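# Stand the fallen case upright in the pallet's empty spot

## Task

Five closed cases stand lid up on a pallet near the +y end of the track, arranged as two rows of three spots with one spot vacant. The sixth case lies on its side on the floor beside the track, several metres toward -y. Put that case into the vacant spot with its lid (the taped face) on top, so the arrows on its sides point upward. All five other cases must still be standing in their rows at the end. If it cannot reach the spot, a lid-up case still earns partial credit: more if it ends on the pallet, less on the floor or the table. The case may be lifted off the floor but must finish lid up. The robot must release it and move away; a result that holds only because the robot is supporting it does not count.

## Robot and tools

Robot: two UR20-type arms, left_arm and right_arm, each on its own carriage on one shared track along y at x = 0. left_rail carries left_arm on the +y half, right_rail carries right_arm on the -y half. Each arm ends in a four-cup vacuum tool with two air channels, a and b. The names left and right do not refer to sides of any image.

Scene frame: fixed to the table, metres. Table top is z = 0, +z up, +x is the direction the arms face, +y is to their left, y = 0 is mid-track. The table starts at x = 0.50 and spans only y = -0.90 to 0.90; elsewhere the floor is at z = -0.53. An arm's base is at x = 0, y = its carriage position_m, z = 0.04. cam_pallet_north views the -y end of the track, cam_pallet_south the +y end; +y runs roughly rightward in both. Other cameras: cam_high, cam_low, cam_left_wrist, cam_right_wrist. Calibration data are given per camera; printed cup point positions can be off, more so at long reach.

Cup point: end_effector_position, the centre of the four cup rims; cups face along its own +z. In its own axes, cups are at x = -62 and +62 mm, y = -104.5 mm (channel a) and +104.5 mm (channel b); the rim footprint is 227 mm by 312 mm. Vacuum and pressing shorten the cups by up to about 21 mm.

execute_actions(actions): a list of actions run in sequence; each call returns state and images, and an empty list just reports. An action may hold "rows", "steps", "until" and device keys (left_rail, right_rail).
- rows: up to 15 rows, one per control step of 1/30 s. Each row is a single list of 16 numbers in [-1, 1] covering both arms: left_arm dx, dy, dz, rx, ry, rz, left_gripper suction_a, suction_b, then the same eight for right_arm/right_gripper. dx..rz are an offset, not a pose: a target displacement of the cup point in its own axes, measured from the pose it had when the action began (for a call's first action, the last reported pose). Each row is relative to that start, not to the prior row. Scale: 1.0 = 0.6 m or 180 degrees; rx, ry, rz form one rotation vector. The suction numbers are on/off: above 0.01 is on, 0 is off, and a channel keeps its last command, so repeat the old values to leave it unchanged (0 means off).
- steps: 1 to 450, default 15, at least the number of rows. After the last row the arm keeps heading to that row's target; give big moves enough steps and continue unfinished moves in a new action.
- until: ends the action early when all conditions hold, e.g. {"left_rail": {"position_status": ["!=", "moving"]}}; numbers need a comparison ("=", "!=", "<", "<=", ">", ">="). {"all": {"status": "ended"}} and {"any": {"status": "ended"}} watch motions ending. It does not stop the arms.
- Carriages: {"left_rail": {"position_m": p, "speed_m_s": v}} is an absolute track position; left_rail 0.6 to 3, right_rail -3 to -0.6 m; speed 0.01 to 1 m/s (starts at 1), acceleration 2 m/s2. {"stop": true} halts it. Rows never drive a carriage, but a moving carriage shifts its arm's tool. Wait for arrival before aiming the tool at scene points. Any out-of-range value or unknown name rejects the whole call.

Each step the commanded pose is clipped to 100 mm and 16 degrees from the measured one; damped IK favours position over orientation. Ramp offsets gradually (about 0.01 more per row is 0.18 m/s) so held cases are not shaken loose.

Results: cup pose (position, quat wxyz) and velocities per arm; Hand target lines; Joint positions/velocities (rail, then six joints; ranges given); Wrist force and Wrist torque in the tool's axes (offset up to ~10 N, saturates ~200 N, "no reading" is fine); suction_measured_a/b (0 to 1; near 0 = no seal, 0.83+ = airtight, cardboard reads lower; settles within ~1.3 s); part_present_a/b (1 above 0.09, 0 below 0.07). position_status: moving, done, contact_stop, time_out, stopped, stopped_with_arm, stopped_for_other_arm; position_answer: taken/not_taken. "pose unreachable" means the clearance check altered or blocked that arm's command, stricter while a carriage moves.

Gripping: switch a channel on and press both its cups flat and fully on a smooth face; edges, gaps or an uncovered twin cup break the seal. Each sealed cup pulls about 381 N at reading 0.7. To release, lower in tiny steps until contact, then in one action switch both channels off and retreat along the cup axis. A cup stuck to the table is freed by turning its channel off.

Avoid: force of 400 N on an arm or joint torque at its limit (limits 678/678/398/98.4/98.4/98.4 N m) causes a 10 s fault; arms colliding or pressing on each other (held objects count as part of the holder); switching suction off while pressing down; fast or off-centre carries; knocking the other five cases; pushing anything out of the work area, which ends the scene. When handing over, turn the giver's suction off before the taker's goes on.

zoom_image(camera, region): closer view of [x0, y0, x1, y1] pixels of that camera's last image, at most 504 by 504.
read_manual(section): licence texts only, "licences".
finished_scene(scene): ends scene 1 or 2 after the last command is held; irreversible, reports success.

Each tool is called by a JSON object that holds its "name" and its "arguments".

## Session

{"name": "execute_actions", "arguments": {"actions": []}}

Scene clock: 0.00 s.
left_arm: end_effector_position=(+0.8501, +2.9061, +0.4395) suction_measured_a=0.01 part_present_a=0 suction_measured_b=0.01 part_present_b=0 end_effector_quat_wxyz=(-0.000, +0.001, +1.000, +0.000) end_effector_velocity=(-0.000, +0.000, +0.000) end_effector_angular_velocity=(-0.000, -0.000, -0.000) | right_arm: end_effector_position=(+0.8503, -2.7839, +0.4399) suction_measured_a=0.00 part_present_a=0 suction_measured_b=0.00 part_present_b=0 end_effector_quat_wxyz=(+0.000, +0.001, +1.000, +0.001) end_effector_velocity=(+0.000, -0.000, -0.000) end_effector_angular_velocity=(+0.000, +0.000, -0.000)
Joint positions: left_arm=[ 2.907 -0.24  -1.497  2.092 -2.164 -1.57   1.332] | right_arm=[-2.784 -0.239 -1.498  2.092 -2.166 -1.569  1.333]
Joint velocities: left_arm=[ 0.  0. -0.  0. -0. -0.  0.] | right_arm=[ 0. -0.  0. -0.  0. -0. -0.]
Wrist force (N, on the end effector, along its own x y z axes, offset not removed): no reading
Wrist torque (N m, same axes, about the end effector's origin, offset not removed): no reading
Hand target (left_arm): +0.850, +2.906, +0.439; -0.000, +0.001, +1.000, +0.000
Hand target (right_arm): +0.850, -2.784, +0.440; +0.000, +0.001, +1.000, +0.001
left_rail: position_m=2.907 position_m_goal=2.907 speed_m_s=1.00 position_status=done position_answer=taken refusals=0
right_rail: position_m=-2.784 position_m_goal=-2.784 speed_m_s=1.00 position_status=done position_answer=taken refusals=0

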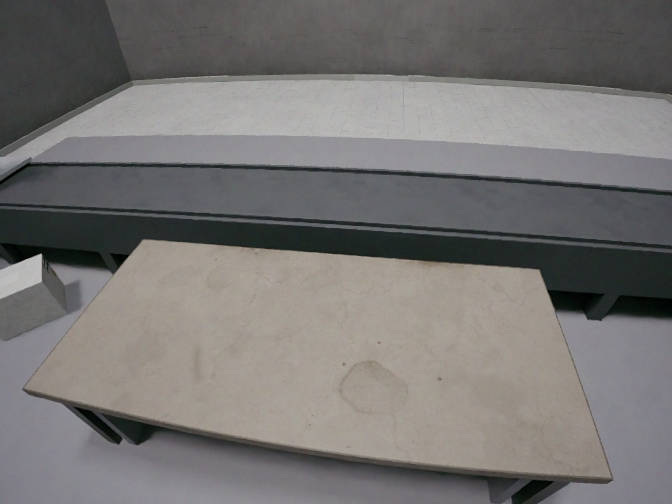

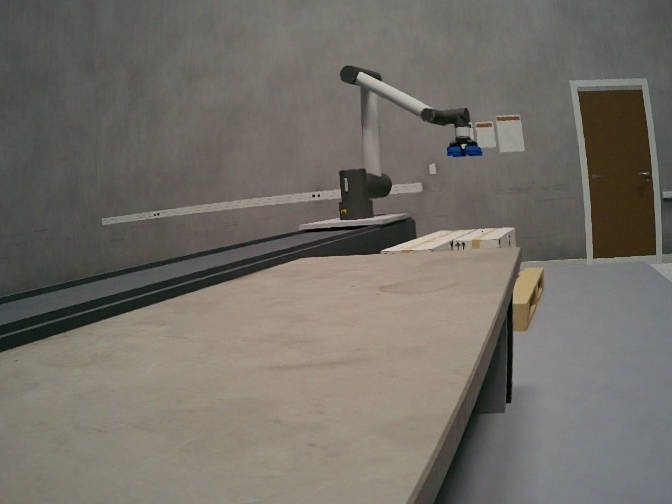

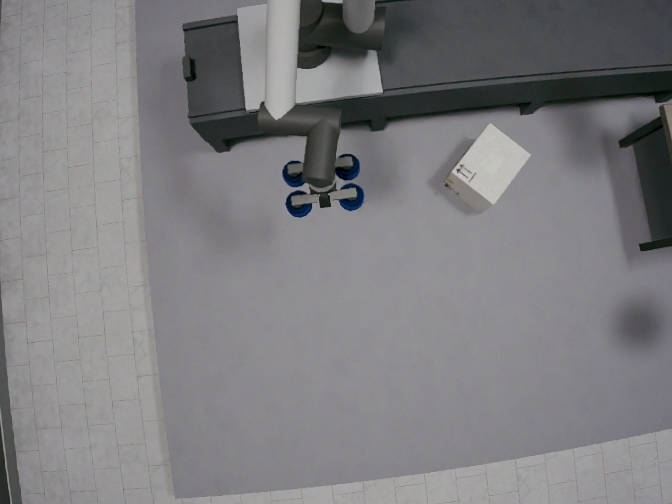

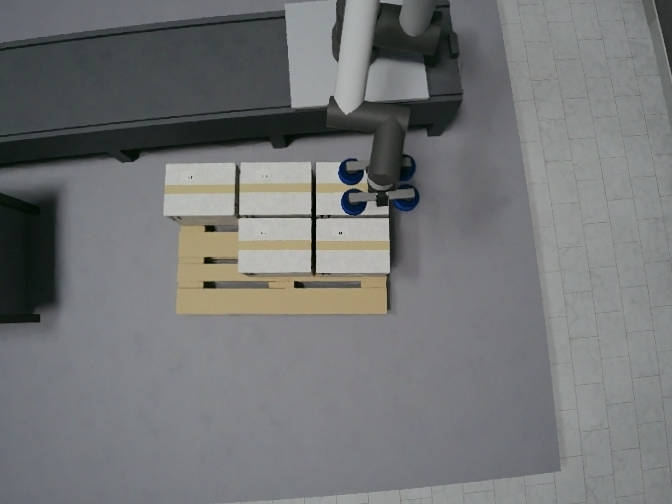

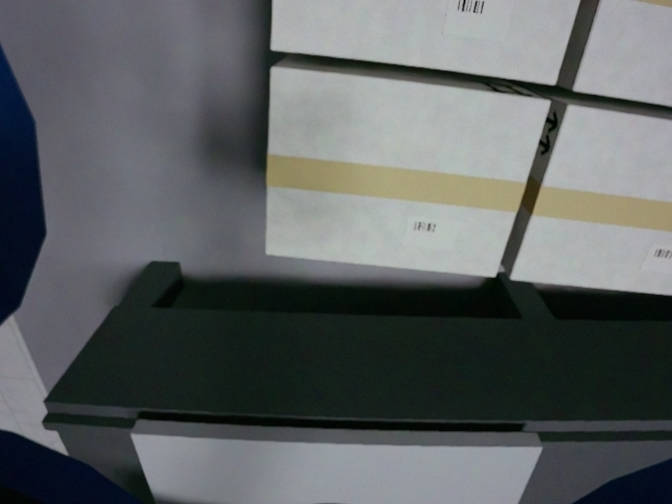

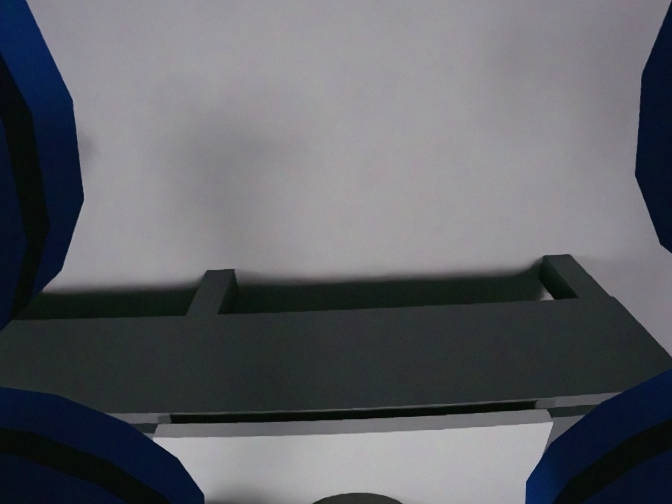

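{"name": "zoom_image", "arguments": {"camera": "cam_pallet_north", "region": [420,100,580,220]}}

{"name": "zoom_image", "arguments": {"camera": "cam_pallet_south", "region": [140,140,420,350]}}

Region (420, 100, 580, 220) of cam_pallet_north's 672x504 image, scaled by 3.150, with more detail than that image has; it fills the top 378 rows of this view, and the rest is white.

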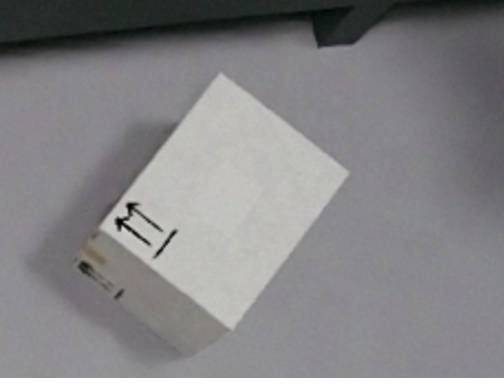

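Region (140, 140, 420, 350) of cam_pallet_south's 672x504 image, scaled by 1.800, with more detail than that image has; it fills the top 378 rows of this view, and the rest is white.

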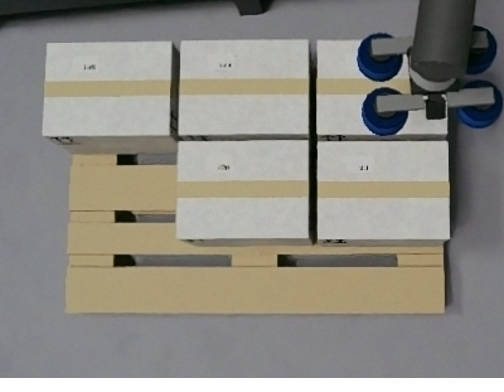

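{"name": "execute_actions", "arguments": {"actions": [{"rows":[[-0.5,0,0,0,0,0,0,0,-0.1,0,0.3,0,0,0,0,0]],"right_rail":{"position_m":-1.83},"left_rail":{"position_m":2.05},"steps":70}]}}

Scene clock: 4.83 s.
left_arm: end_effector_position=(+1.1501, +2.0489, +0.4392) suction_measured_a=0.01 part_present_a=0 suction_measured_b=0.01 part_present_b=0 end_effector_quat_wxyz=(-0.000, +0.001, +1.000, +0.000) end_effector_velocity=(+0.000, -0.000, -0.000) end_effector_angular_velocity=(+0.000, +0.000, +0.000) | right_arm: end_effector_position=(+0.9103, -1.8305, +0.2599) suction_measured_a=0.00 part_present_a=0 suction_measured_b=0.00 part_present_b=0 end_effector_quat_wxyz=(+0.000, +0.001, +1.000, +0.001) end_effector_velocity=(-0.000, +0.000, +0.000) end_effector_angular_velocity=(-0.000, -0.000, +0.000)
Joint positions: left_arm=[ 2.05  -0.177 -1.176  1.669 -2.062 -1.57   1.395] | right_arm=[-1.83  -0.224 -1.273  2.133 -2.432 -1.569  1.349]
Joint velocities: left_arm=[ 0.  0.  0. -0.  0.  0.  0.] | right_arm=[ 0.  0. -0.  0. -0.  0. -0.]
Wrist force (N, on the end effector, along its own x y z axes, offset not removed): left_arm=[-2.0 4.5 5.5] | right_arm=[-4.5 -0.7 2.6]
Wrist torque (N m, same axes, about the end effector's origin, offset not removed): left_arm=[1.52 0.27 0.13] | right_arm=[-0.31 0.91 0.36]
Hand target (left_arm): +1.150, +2.049, +0.439; -0.000, +0.001, +1.000, +0.000
Hand target (right_arm): +0.910, -1.830, +0.260; +0.000, +0.001, +1.000, +0.001
Off the commanded pose (left_arm): 0.000 m, 0 deg.
Off the commanded pose (right_arm): 0.000 m, 0 deg.
left_rail: position_m=2.050 position_m_goal=2.050 speed_m_s=1.00 position_status=done position_answer=taken refusals=0
right_rail: position_m=-1.830 position_m_goal=-1.830 speed_m_s=1.00 position_status=done position_answer=taken refusals=0
camera_calibration (this result's frames):
cam_left_wrist: T_world_to_cam=[[0.0189213, -0.999727, -0.0137323, 2.03443], [-0.869163, -0.0232355, 0.49398, 0.861032], [-0.494164, 0.00258883, -0.869365, 1.03725], [0, 0, 0, 1]] pos_world=[1.22246, 2.0512, 0.504357]
cam_right_wrist: T_world_to_cam=[[-0.00376024, -0.998779, -0.0492676, -1.80526], [-0.880871, -0.0200124, 0.472933, 0.663491], [-0.473341, 0.0451767, -0.87972, 0.848093], [0, 0, 0, 1]] pos_world=[0.979099, -1.82809, 0.343356]

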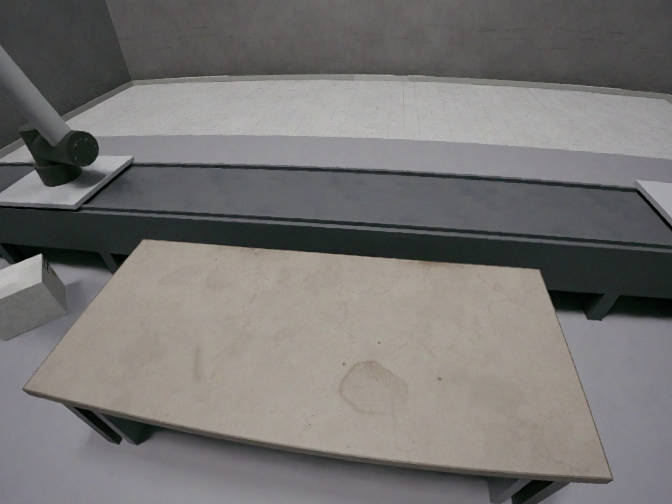

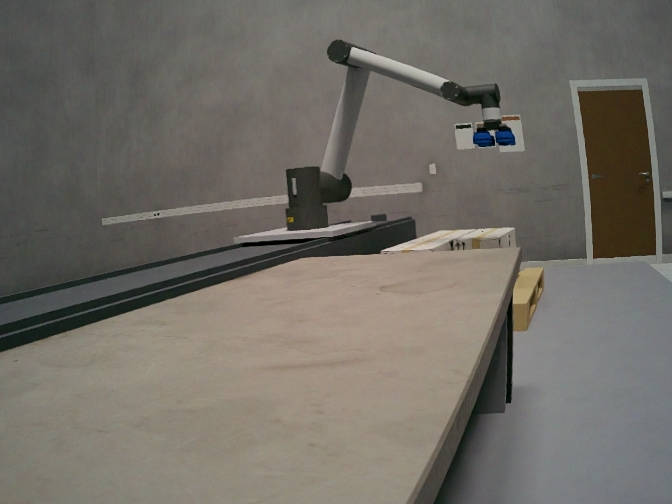

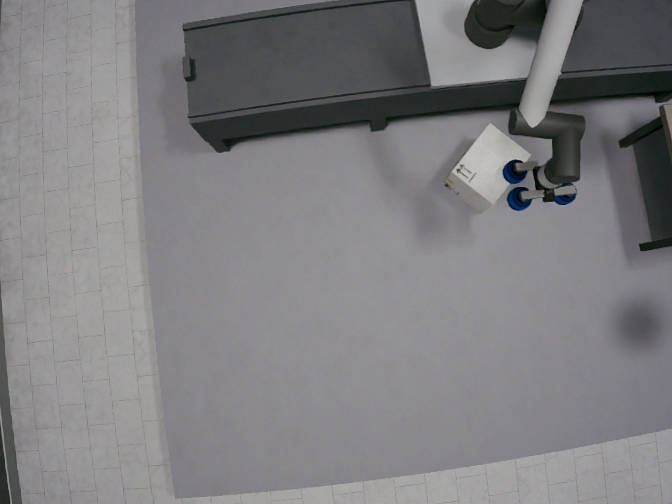

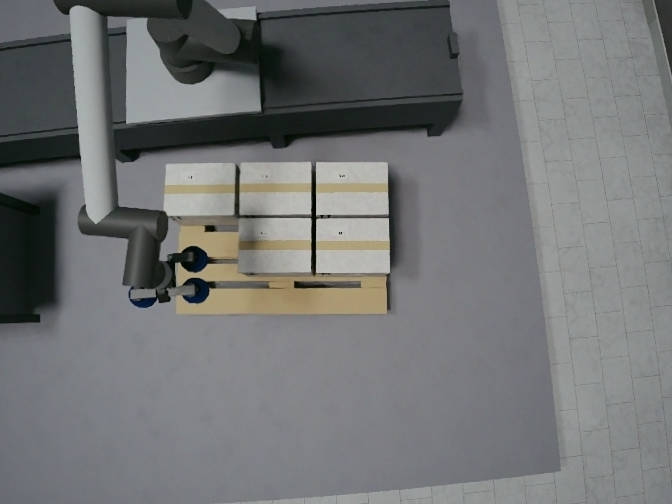

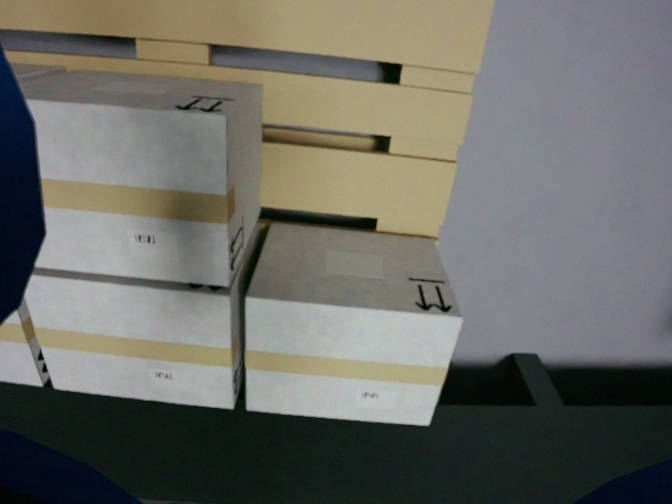

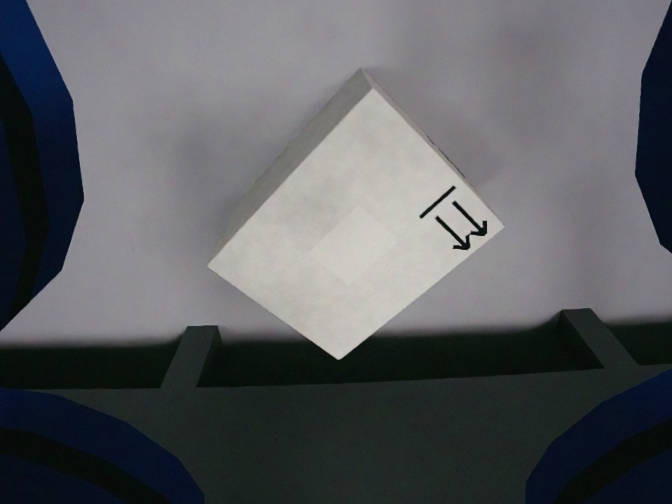

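{"name": "execute_actions", "arguments": {"actions": [{"rows":[[0.5,0,-0.2,0,0,0,0,0,0.402,0.003,0.3,0,0,0.75,0,0]],"left_rail":{"position_m":1.4},"steps":60},{"rows":[[0,0,0,0,0,0,0,0,0,0,0.5,0,0,0,0,0]],"steps":40},{"rows":[[0,0,0,0,0,0,0,0,0,0,0.02,0,0,0,1,1],[0,0,0,0,0,0,0,0,0,0,0.04,0,0,0,1,1],[0,0,0,0,0,0,0,0,0,0,0.07,0,0,0,1,1]],"steps":45}]}}

Scene clock: 10.33 s.
left_arm: end_effector_position=(+0.8502, +1.3992, +0.5595) suction_measured_a=0.01 part_present_a=0 suction_measured_b=0.01 part_present_b=0 end_effector_quat_wxyz=(-0.000, +0.001, +1.000, +0.000) end_effector_velocity=(-0.000, +0.000, +0.000) end_effector_angular_velocity=(-0.000, -0.000, +0.000) | right_arm: end_effector_position=(+0.6690, -1.8284, -0.2620) suction_measured_a=0.89 part_present_a=1 suction_measured_b=0.89 part_present_b=1 end_effector_quat_wxyz=(-0.000, +0.924, +0.382, +0.001) end_effector_velocity=(-0.000, -0.000, -0.000) end_effector_angular_velocity=(+0.000, +0.000, -0.000)
Joint positions: left_arm=[ 1.4   -0.24  -1.572  1.982 -1.98  -1.57   1.332] | right_arm=[-1.83  -0.303 -0.518  2.469 -3.523 -1.569  3.625]
Joint velocities: left_arm=[ 0. -0. -0.  0. -0.  0. -0.] | right_arm=[ 0. -0.  0.  0.  0.  0. -0.]
Wrist force (N, on the end effector, along its own x y z axes, offset not removed): left_arm=[-4.0 6.5 3.5] | right_arm=[-8.7 -4.1 -36.9]
Wrist torque (N m, same axes, about the end effector's origin, offset not removed): left_arm=[1.75 0.50 -0.23] | right_arm=[-2.11 3.00 0.44]
Hand target (left_arm): +0.850, +1.399, +0.559; -0.000, +0.001, +1.000, +0.000
Hand target (right_arm): +0.669, -1.828, -0.262; -0.000, +0.924, +0.382, +0.001
Off the commanded pose (left_arm): 0.000 m, 0 deg.
Off the commanded pose (right_arm): 0.000 m, 0 deg.
left_rail: position_m=1.400 position_m_goal=1.400 speed_m_s=1.00 position_status=done position_answer=taken refusals=0
right_rail: position_m=-1.830 position_m_goal=-1.830 speed_m_s=1.00 position_status=done position_answer=taken refusals=0
camera_calibration (this result's frames):
cam_left_wrist: T_world_to_cam=[[0.0188506, -0.999727, -0.0138175, 1.39232], [-0.869188, -0.023216, 0.493937, 0.525893], [-0.494122, 0.00269898, -0.869388, 0.995064], [0, 0, 0, 1]] pos_world=[0.922537, 1.40146, 0.624578]
cam_right_wrist: T_world_to_cam=[[-0.70383, 0.70876, -0.0477889, 1.761], [0.608038, 0.635861, 0.475364, 0.901538], [0.367306, 0.305518, -0.87849, 0.188605], [0, 0, 0, 1]] pos_world=[0.621997, -1.879, -0.178716]

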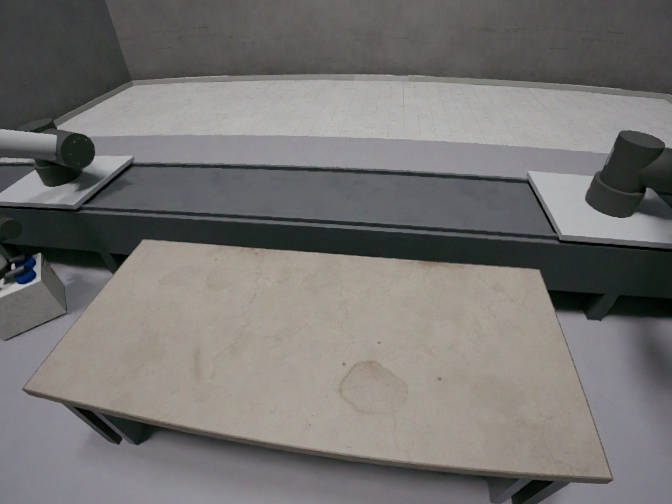

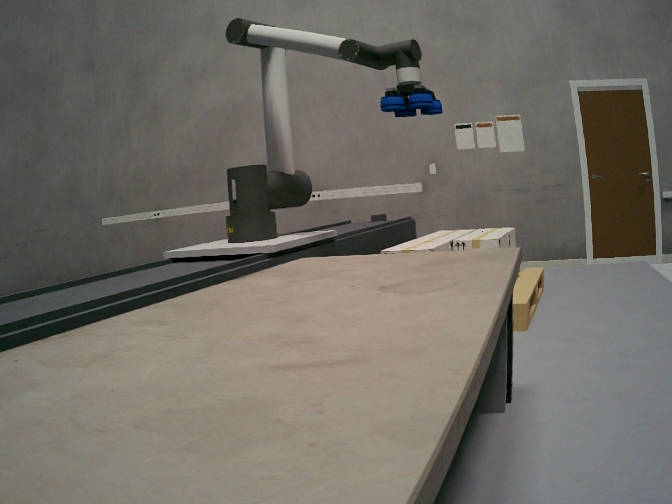

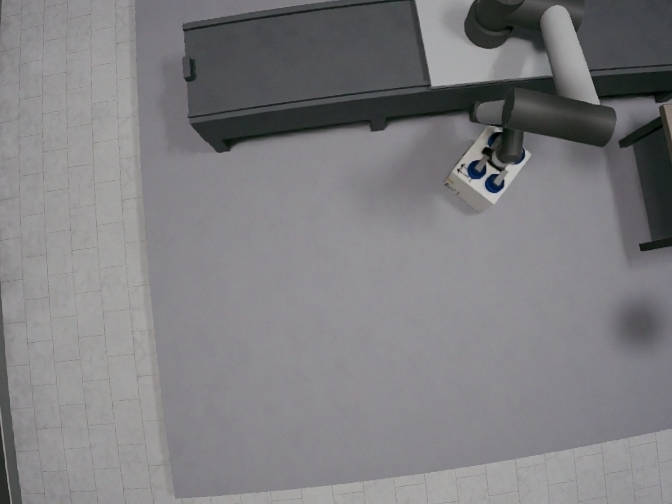

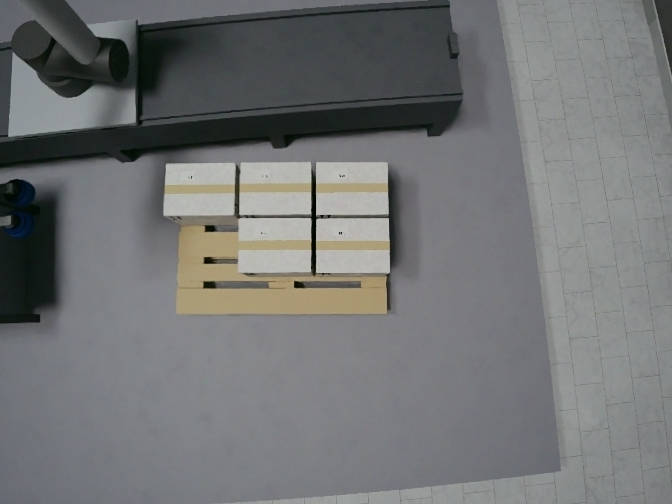

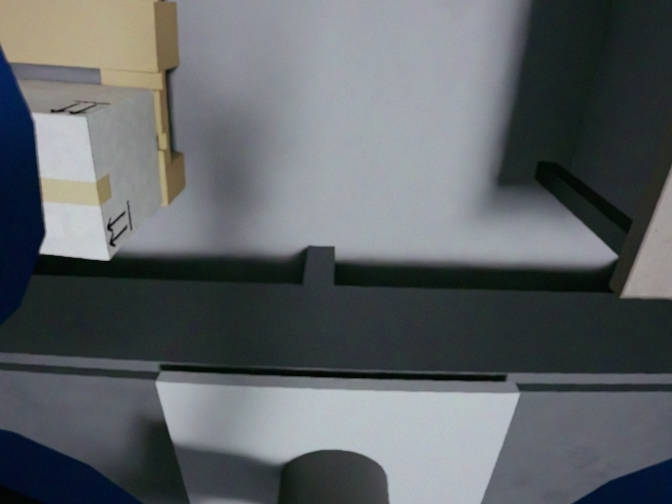

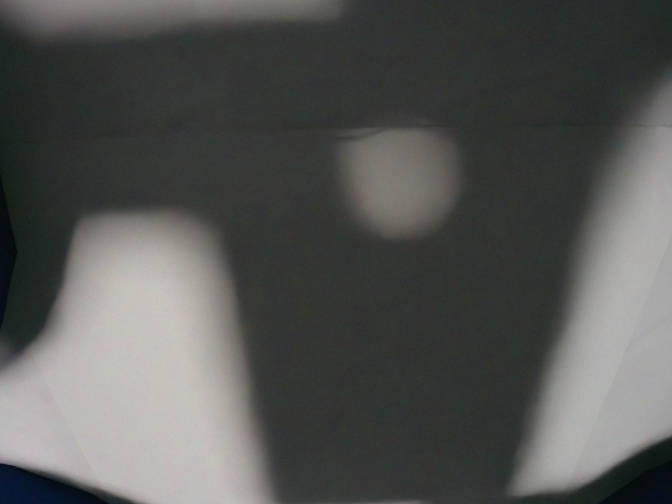

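{"name": "execute_actions", "arguments": {"actions": [{"rows":[[0,0,0,0,0,0,0,0,0,0,-0.02,0,0,0,1,1],[0,0,0,0,0,0,0,0,0,0,-0.05,0,0,0,1,1],[0,0,0,0,0,0,0,0,0.03,0.03,-0.1,0,0,0,1,1],[0,0,0,0,0,0,0,0,0.2,0.2,-1,0,0,0,1,1]],"steps":55},{"rows":[[0,0,0,0,0,0,0,0,0.1,0,-0.3,0,0,0.25,1,1]],"steps":35},{"rows":[[0,0,0,0,0,0,0,0,0,-0.93,0,0,0,0,1,1]],"steps":55},{"rows":[[0,0,0,0,0,0,0,0,0,0,0,0,-0.5,0,1,1]],"steps":70},{"right_rail":{"position_m":-0.6},"steps":65}]}}

Scene clock: 20.50 s.
left_arm: end_effector_position=(+0.8502, +1.3992, +0.5595) suction_measured_a=0.01 part_present_a=0 suction_measured_b=0.01 part_present_b=0 end_effector_quat_wxyz=(-0.000, +0.001, +1.000, +0.000) end_effector_velocity=(+0.000, -0.000, -0.000) end_effector_angular_velocity=(+0.000, +0.000, -0.000) | right_arm: end_effector_position=(+0.8814, +0.0019, +0.5175) suction_measured_a=0.89 part_present_a=1 suction_measured_b=0.89 part_present_b=1 end_effector_quat_wxyz=(-0.000, +0.707, -0.001, -0.707) end_effector_velocity=(+0.000, +0.000, +0.000) end_effector_angular_velocity=(+0.000, +0.000, -0.000)
Joint positions: left_arm=[ 1.4   -0.24  -1.572  1.982 -1.98  -1.57   1.332] | right_arm=[-0.6    0.321 -0.795  1.095 -0.3   -1.247  4.713]
Joint velocities: left_arm=[ 0. -0.  0. -0.  0. -0.  0.] | right_arm=[ 0.  0. -0.  0.  0.  0.  0.]
Wrist force (N, on the end effector, along its own x y z axes, offset not removed): left_arm=[0.0 -0.9 1.3] | right_arm=[-43.0 -1.8 4.6]
Wrist torque (N m, same axes, about the end effector's origin, offset not removed): left_arm=[0.88 -0.09 0.00] | right_arm=[-0.40 -4.46 2.05]
Hand target (left_arm): +0.850, +1.399, +0.559; -0.000, +0.001, +1.000, +0.000
Hand target (right_arm): +0.881, +0.002, +0.518; -0.000, +0.707, -0.001, -0.707
Off the commanded pose (left_arm): 0.000 m, 0 deg.
Off the commanded pose (right_arm): 0.000 m, 0 deg.
left_rail: position_m=1.400 position_m_goal=1.400 speed_m_s=1.00 position_status=done position_answer=taken refusals=0
right_rail: position_m=-0.600 position_m_goal=-0.600 speed_m_s=1.00 position_status=done position_answer=taken refusals=0
camera_calibration (this result's frames):
cam_left_wrist: T_world_to_cam=[[0.0188507, -0.999727, -0.0138174, 1.39232], [-0.869188, -0.0232161, 0.493936, 0.525893], [-0.494122, 0.00269885, -0.869388, 0.995064], [0, 0, 0, 1]] pos_world=[0.922537, 1.40146, 0.624578]
cam_right_wrist: T_world_to_cam=[[-0.045972, 0.998939, -0.00270934, 0.0467345], [0.474474, 0.0194488, -0.880055, 0.0584231], [-0.879068, -0.0417434, -0.474864, 1.12647], [0, 0, 0, 1]] pos_world=[0.964674, -0.000798425, 0.586463]

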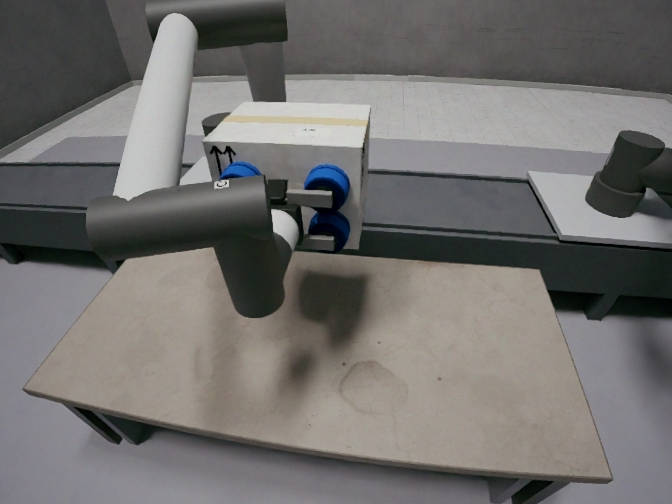

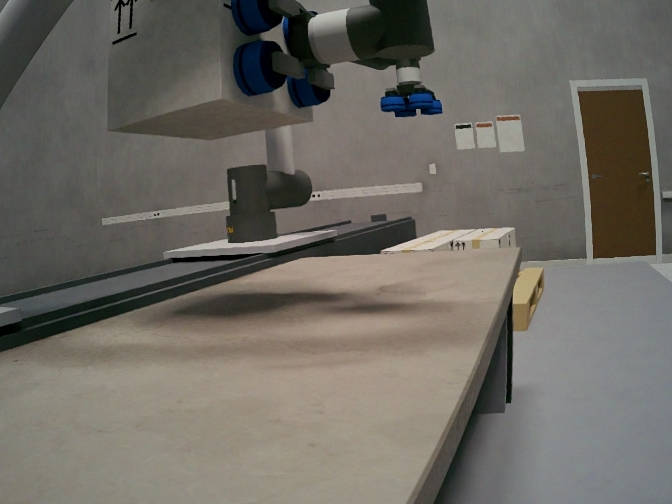

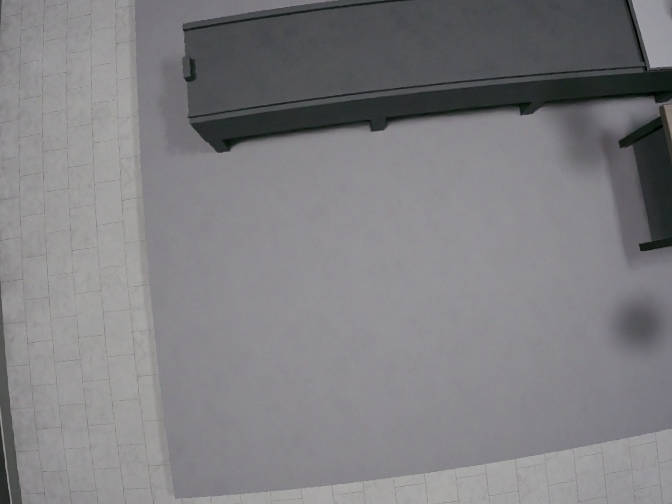

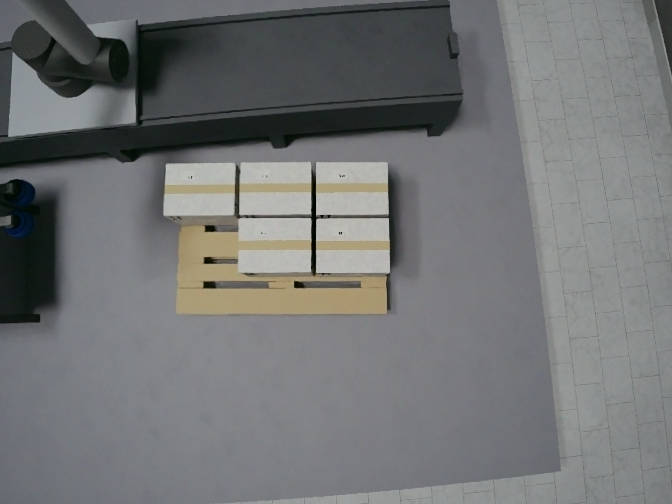

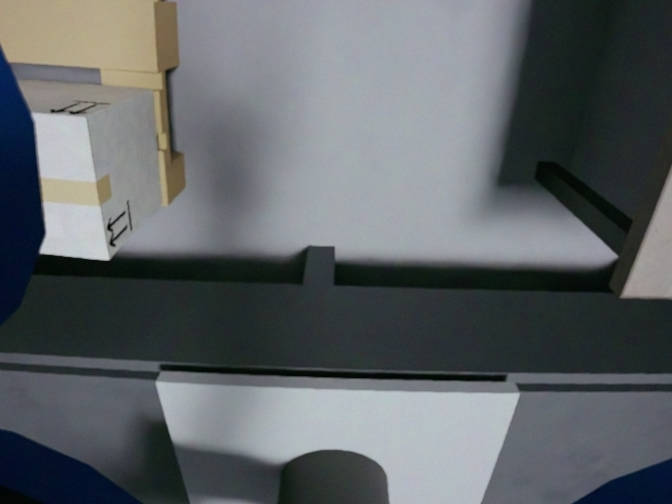

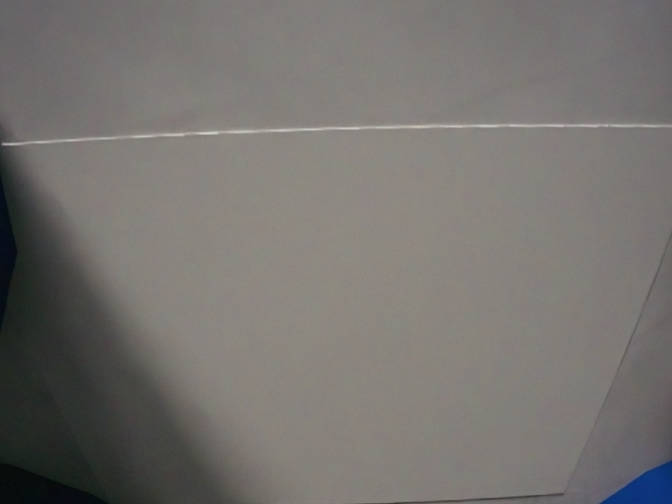

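{"name": "execute_actions", "arguments": {"actions": [{"rows":[[-0.3,-0.5,0,0,0,0,0,0,0.58,0,0,0,0,0,1,1]],"steps":45},{"rows":[[0,0,0,0,0,0,0,0,0.01,0,0,0,0,0,1,1],[0,0,0,0,0,0,0,0,0.03,0,0,0,0,0,1,1]],"steps":15}]}}

Scene clock: 22.77 s.
left_arm: end_effector_position=(+1.0299, +1.0991, +0.5593) suction_measured_a=0.01 part_present_a=0 suction_measured_b=0.01 part_present_b=0 end_effector_quat_wxyz=(-0.000, +0.001, +1.000, +0.000) end_effector_velocity=(+0.000, -0.000, -0.000) end_effector_angular_velocity=(+0.000, +0.000, -0.000) | right_arm: end_effector_position=(+0.8813, +0.0019, +0.1517) suction_measured_a=0.89 part_present_a=1 suction_measured_b=0.89 part_present_b=1 end_effector_quat_wxyz=(-0.000, +0.707, -0.001, -0.707) end_effector_velocity=(+0.000, +0.000, -0.001) end_effector_angular_velocity=(+0.000, -0.000, +0.000)
Joint positions: left_arm=[ 1.4   -0.473 -1.318  1.688 -1.939 -1.57   1.099] | right_arm=[-0.6    0.321 -0.584  1.233 -0.65  -1.247  4.713]
Joint velocities: left_arm=[ 0.  0.  0. -0.  0. -0.  0.] | right_arm=[ 0.    -0.     0.001  0.    -0.001 -0.    -0.   ]
Wrist force (N, on the end effector, along its own x y z axes, offset not removed): left_arm=[-2.3 1.2 7.4] | right_arm=[-44.2 -3.1 0.6]
Wrist torque (N m, same axes, about the end effector's origin, offset not removed): left_arm=[1.26 0.37 -0.04] | right_arm=[-0.57 -4.31 2.09]
Hand target (left_arm): +1.030, +1.099, +0.559; -0.000, +0.001, +1.000, +0.000
Hand target (right_arm): +0.881, +0.002, +0.152; -0.000, +0.707, -0.001, -0.707
Off the commanded pose (left_arm): 0.000 m, 0 deg.
Off the commanded pose (right_arm): 0.000 m, 0 deg.
left_rail: position_m=1.400 position_m_goal=1.400 speed_m_s=1.00 position_status=done position_answer=taken refusals=0
right_rail: position_m=-0.600 position_m_goal=-0.600 speed_m_s=1.00 position_status=done position_answer=taken refusals=0
camera_calibration (this result's frames):
cam_left_wrist: T_world_to_cam=[[0.0188702, -0.999724, -0.0139616, 1.08901], [-0.8693, -0.0233036, 0.493736, 0.675494], [-0.493925, 0.00281996, -0.8695, 1.08426], [0, 0, 0, 1]] pos_world=[1.1022, 1.10139, 0.624454]
cam_right_wrist: T_world_to_cam=[[-0.0459602, 0.99894, -0.00270722, 0.0457193], [0.474485, 0.0194456, -0.880049, -0.263537], [-0.879063, -0.0417317, -0.474876, 0.952694], [0, 0, 0, 1]] pos_world=[0.964623, -0.000788609, 0.22061]

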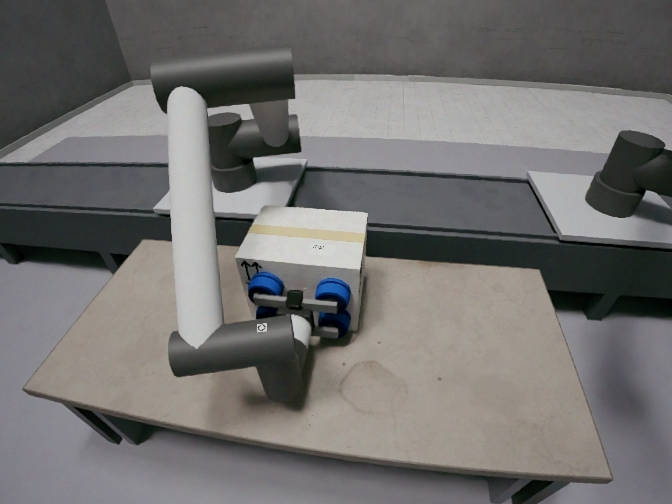

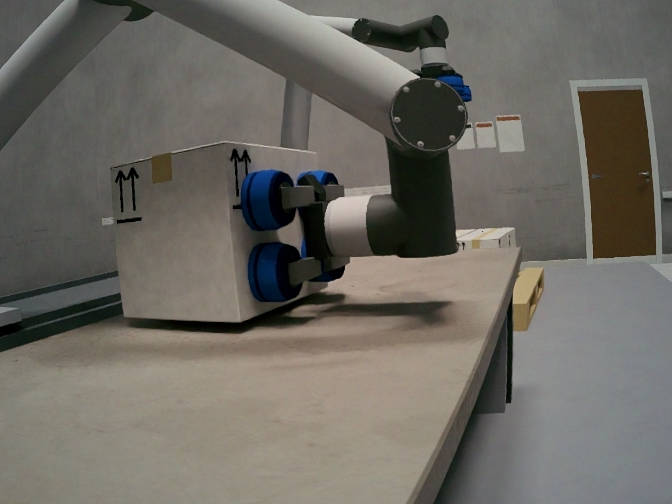

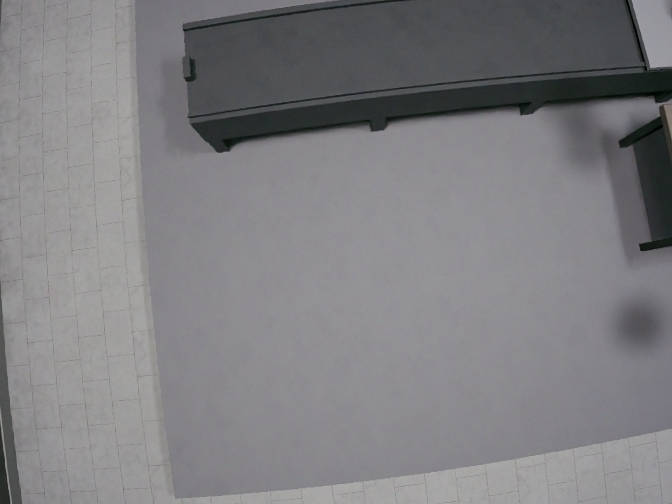

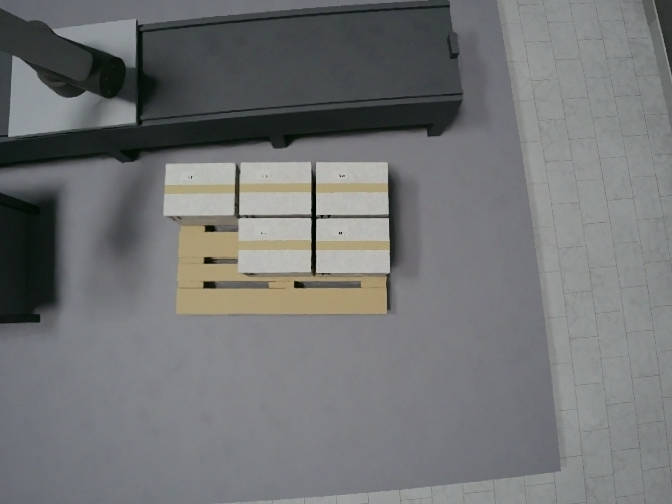

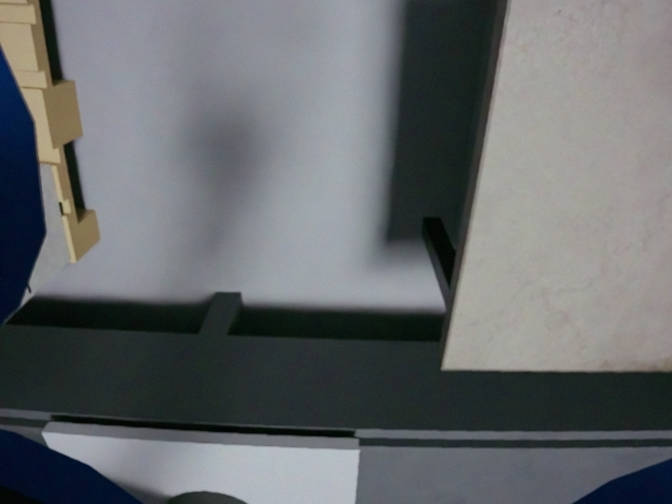

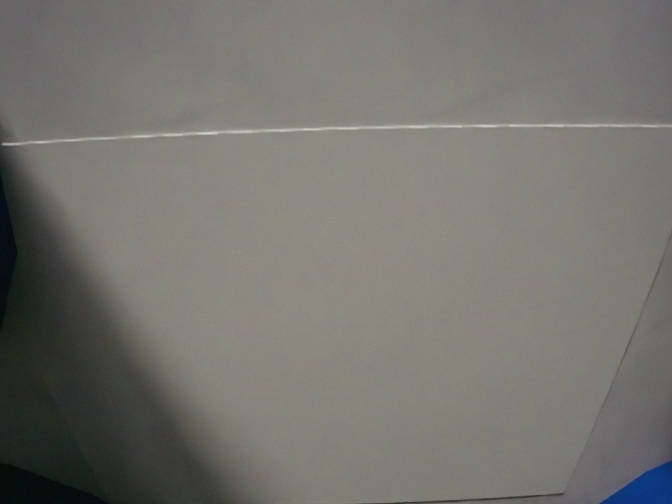

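{"name": "execute_actions", "arguments": {"actions": [{"rows":[[0,0,0,0,0,0,0,0,0.007,0,0,0,0,0,1,1],[0,0,0,0,0,0,0,0,0.015,0,0,0,0,0,1,1]],"steps":12}]}}

Scene clock: 23.47 s.
left_arm: end_effector_position=(+1.0299, +1.0991, +0.5593) suction_measured_a=0.01 part_present_a=0 suction_measured_b=0.01 part_present_b=0 end_effector_quat_wxyz=(-0.000, +0.001, +1.000, +0.000) end_effector_velocity=(-0.000, +0.000, +0.000) end_effector_angular_velocity=(-0.000, -0.000, +0.000) | right_arm: end_effector_position=(+0.8813, +0.0019, +0.1428) suction_measured_a=0.89 part_present_a=1 suction_measured_b=0.89 part_present_b=1 end_effector_quat_wxyz=(-0.000, +0.707, -0.001, -0.707) end_effector_velocity=(+0.000, +0.000, -0.002) end_effector_angular_velocity=(+0.000, -0.000, -0.000)
Joint positions: left_arm=[ 1.4   -0.473 -1.318  1.688 -1.939 -1.57   1.099] | right_arm=[-0.6    0.321 -0.578  1.234 -0.657 -1.247  4.713]
Joint velocities: left_arm=[ 0.  0. -0.  0. -0. -0. -0.] | right_arm=[ 0.    -0.     0.001 -0.    -0.002  0.     0.   ]
Wrist force (N, on the end effector, along its own x y z axes, offset not removed): left_arm=[-1.1 2.0 2.1] | right_arm=[-45.2 -1.2 1.4]
Wrist torque (N m, same axes, about the end effector's origin, offset not removed): left_arm=[1.11 0.17 -0.16] | right_arm=[-0.11 -4.17 2.15]
Hand target (left_arm): +1.030, +1.099, +0.559; -0.000, +0.001, +1.000, +0.000
Hand target (right_arm): +0.881, +0.002, +0.143; -0.000, +0.707, -0.001, -0.707
Off the commanded pose (left_arm): 0.000 m, 0 deg.
Off the commanded pose (right_arm): 0.000 m, 0 deg.
left_rail: position_m=1.400 position_m_goal=1.400 speed_m_s=1.00 position_status=done position_answer=taken refusals=0
right_rail: position_m=-0.600 position_m_goal=-0.600 speed_m_s=1.00 position_status=done position_answer=taken refusals=0
camera_calibration (this result's frames):
cam_left_wrist: T_world_to_cam=[[0.0188702, -0.999724, -0.0139616, 1.08901], [-0.8693, -0.0233037, 0.493736, 0.675494], [-0.493925, 0.00281992, -0.8695, 1.08426], [0, 0, 0, 1]] pos_world=[1.1022, 1.10139, 0.624454]
cam_right_wrist: T_world_to_cam=[[-0.0459602, 0.99894, -0.00271259, 0.0456979], [0.474468, 0.01944, -0.880058, -0.271287], [-0.879072, -0.0417346, -0.474859, 0.948501], [0, 0, 0, 1]] pos_world=[0.964618, -0.000790222, 0.21178]

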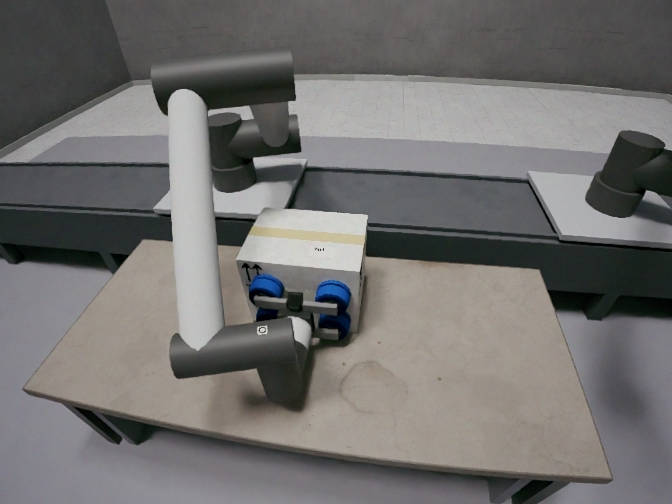

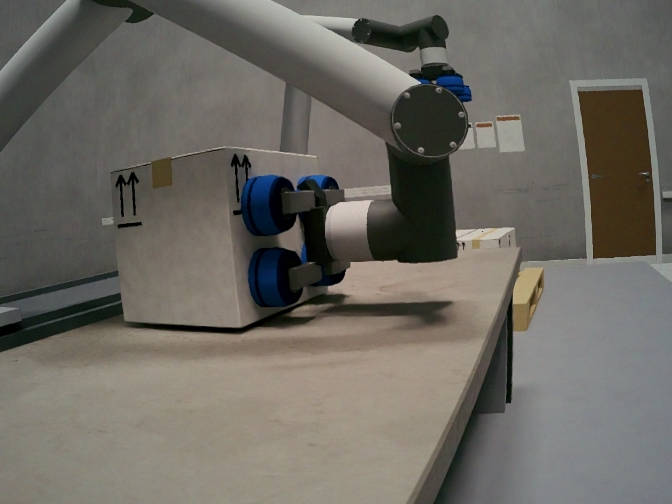

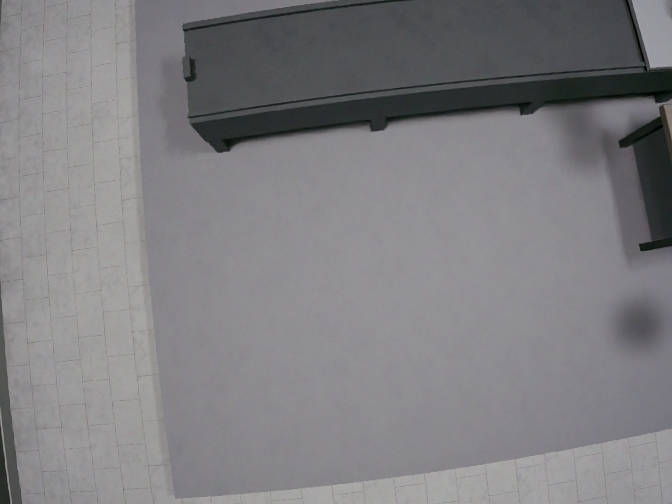

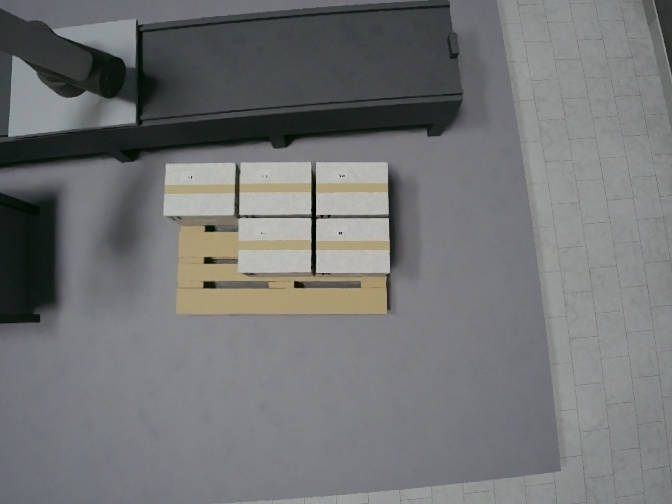

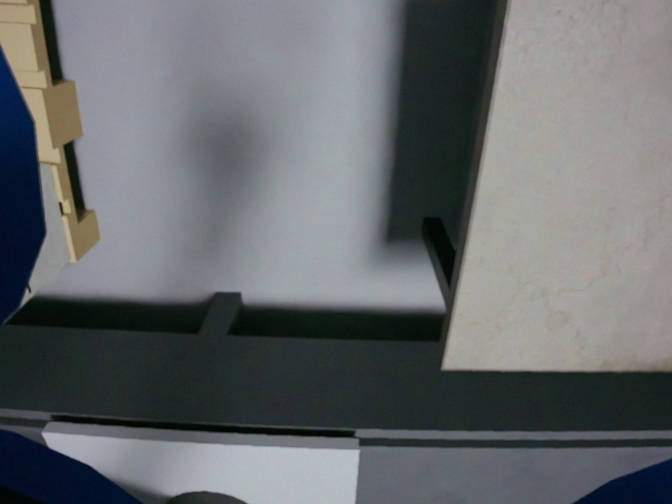

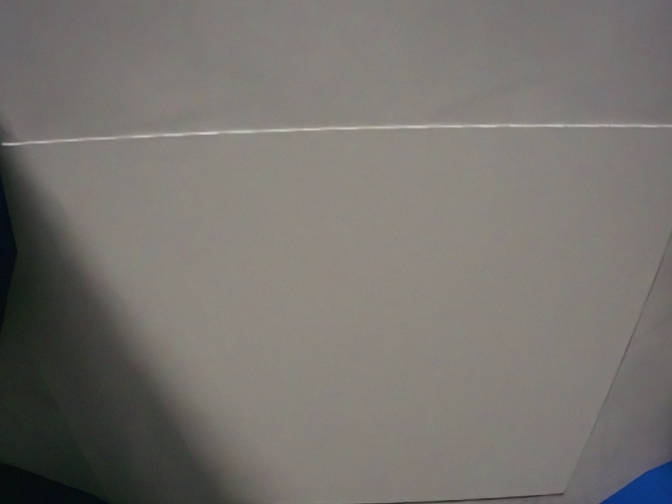

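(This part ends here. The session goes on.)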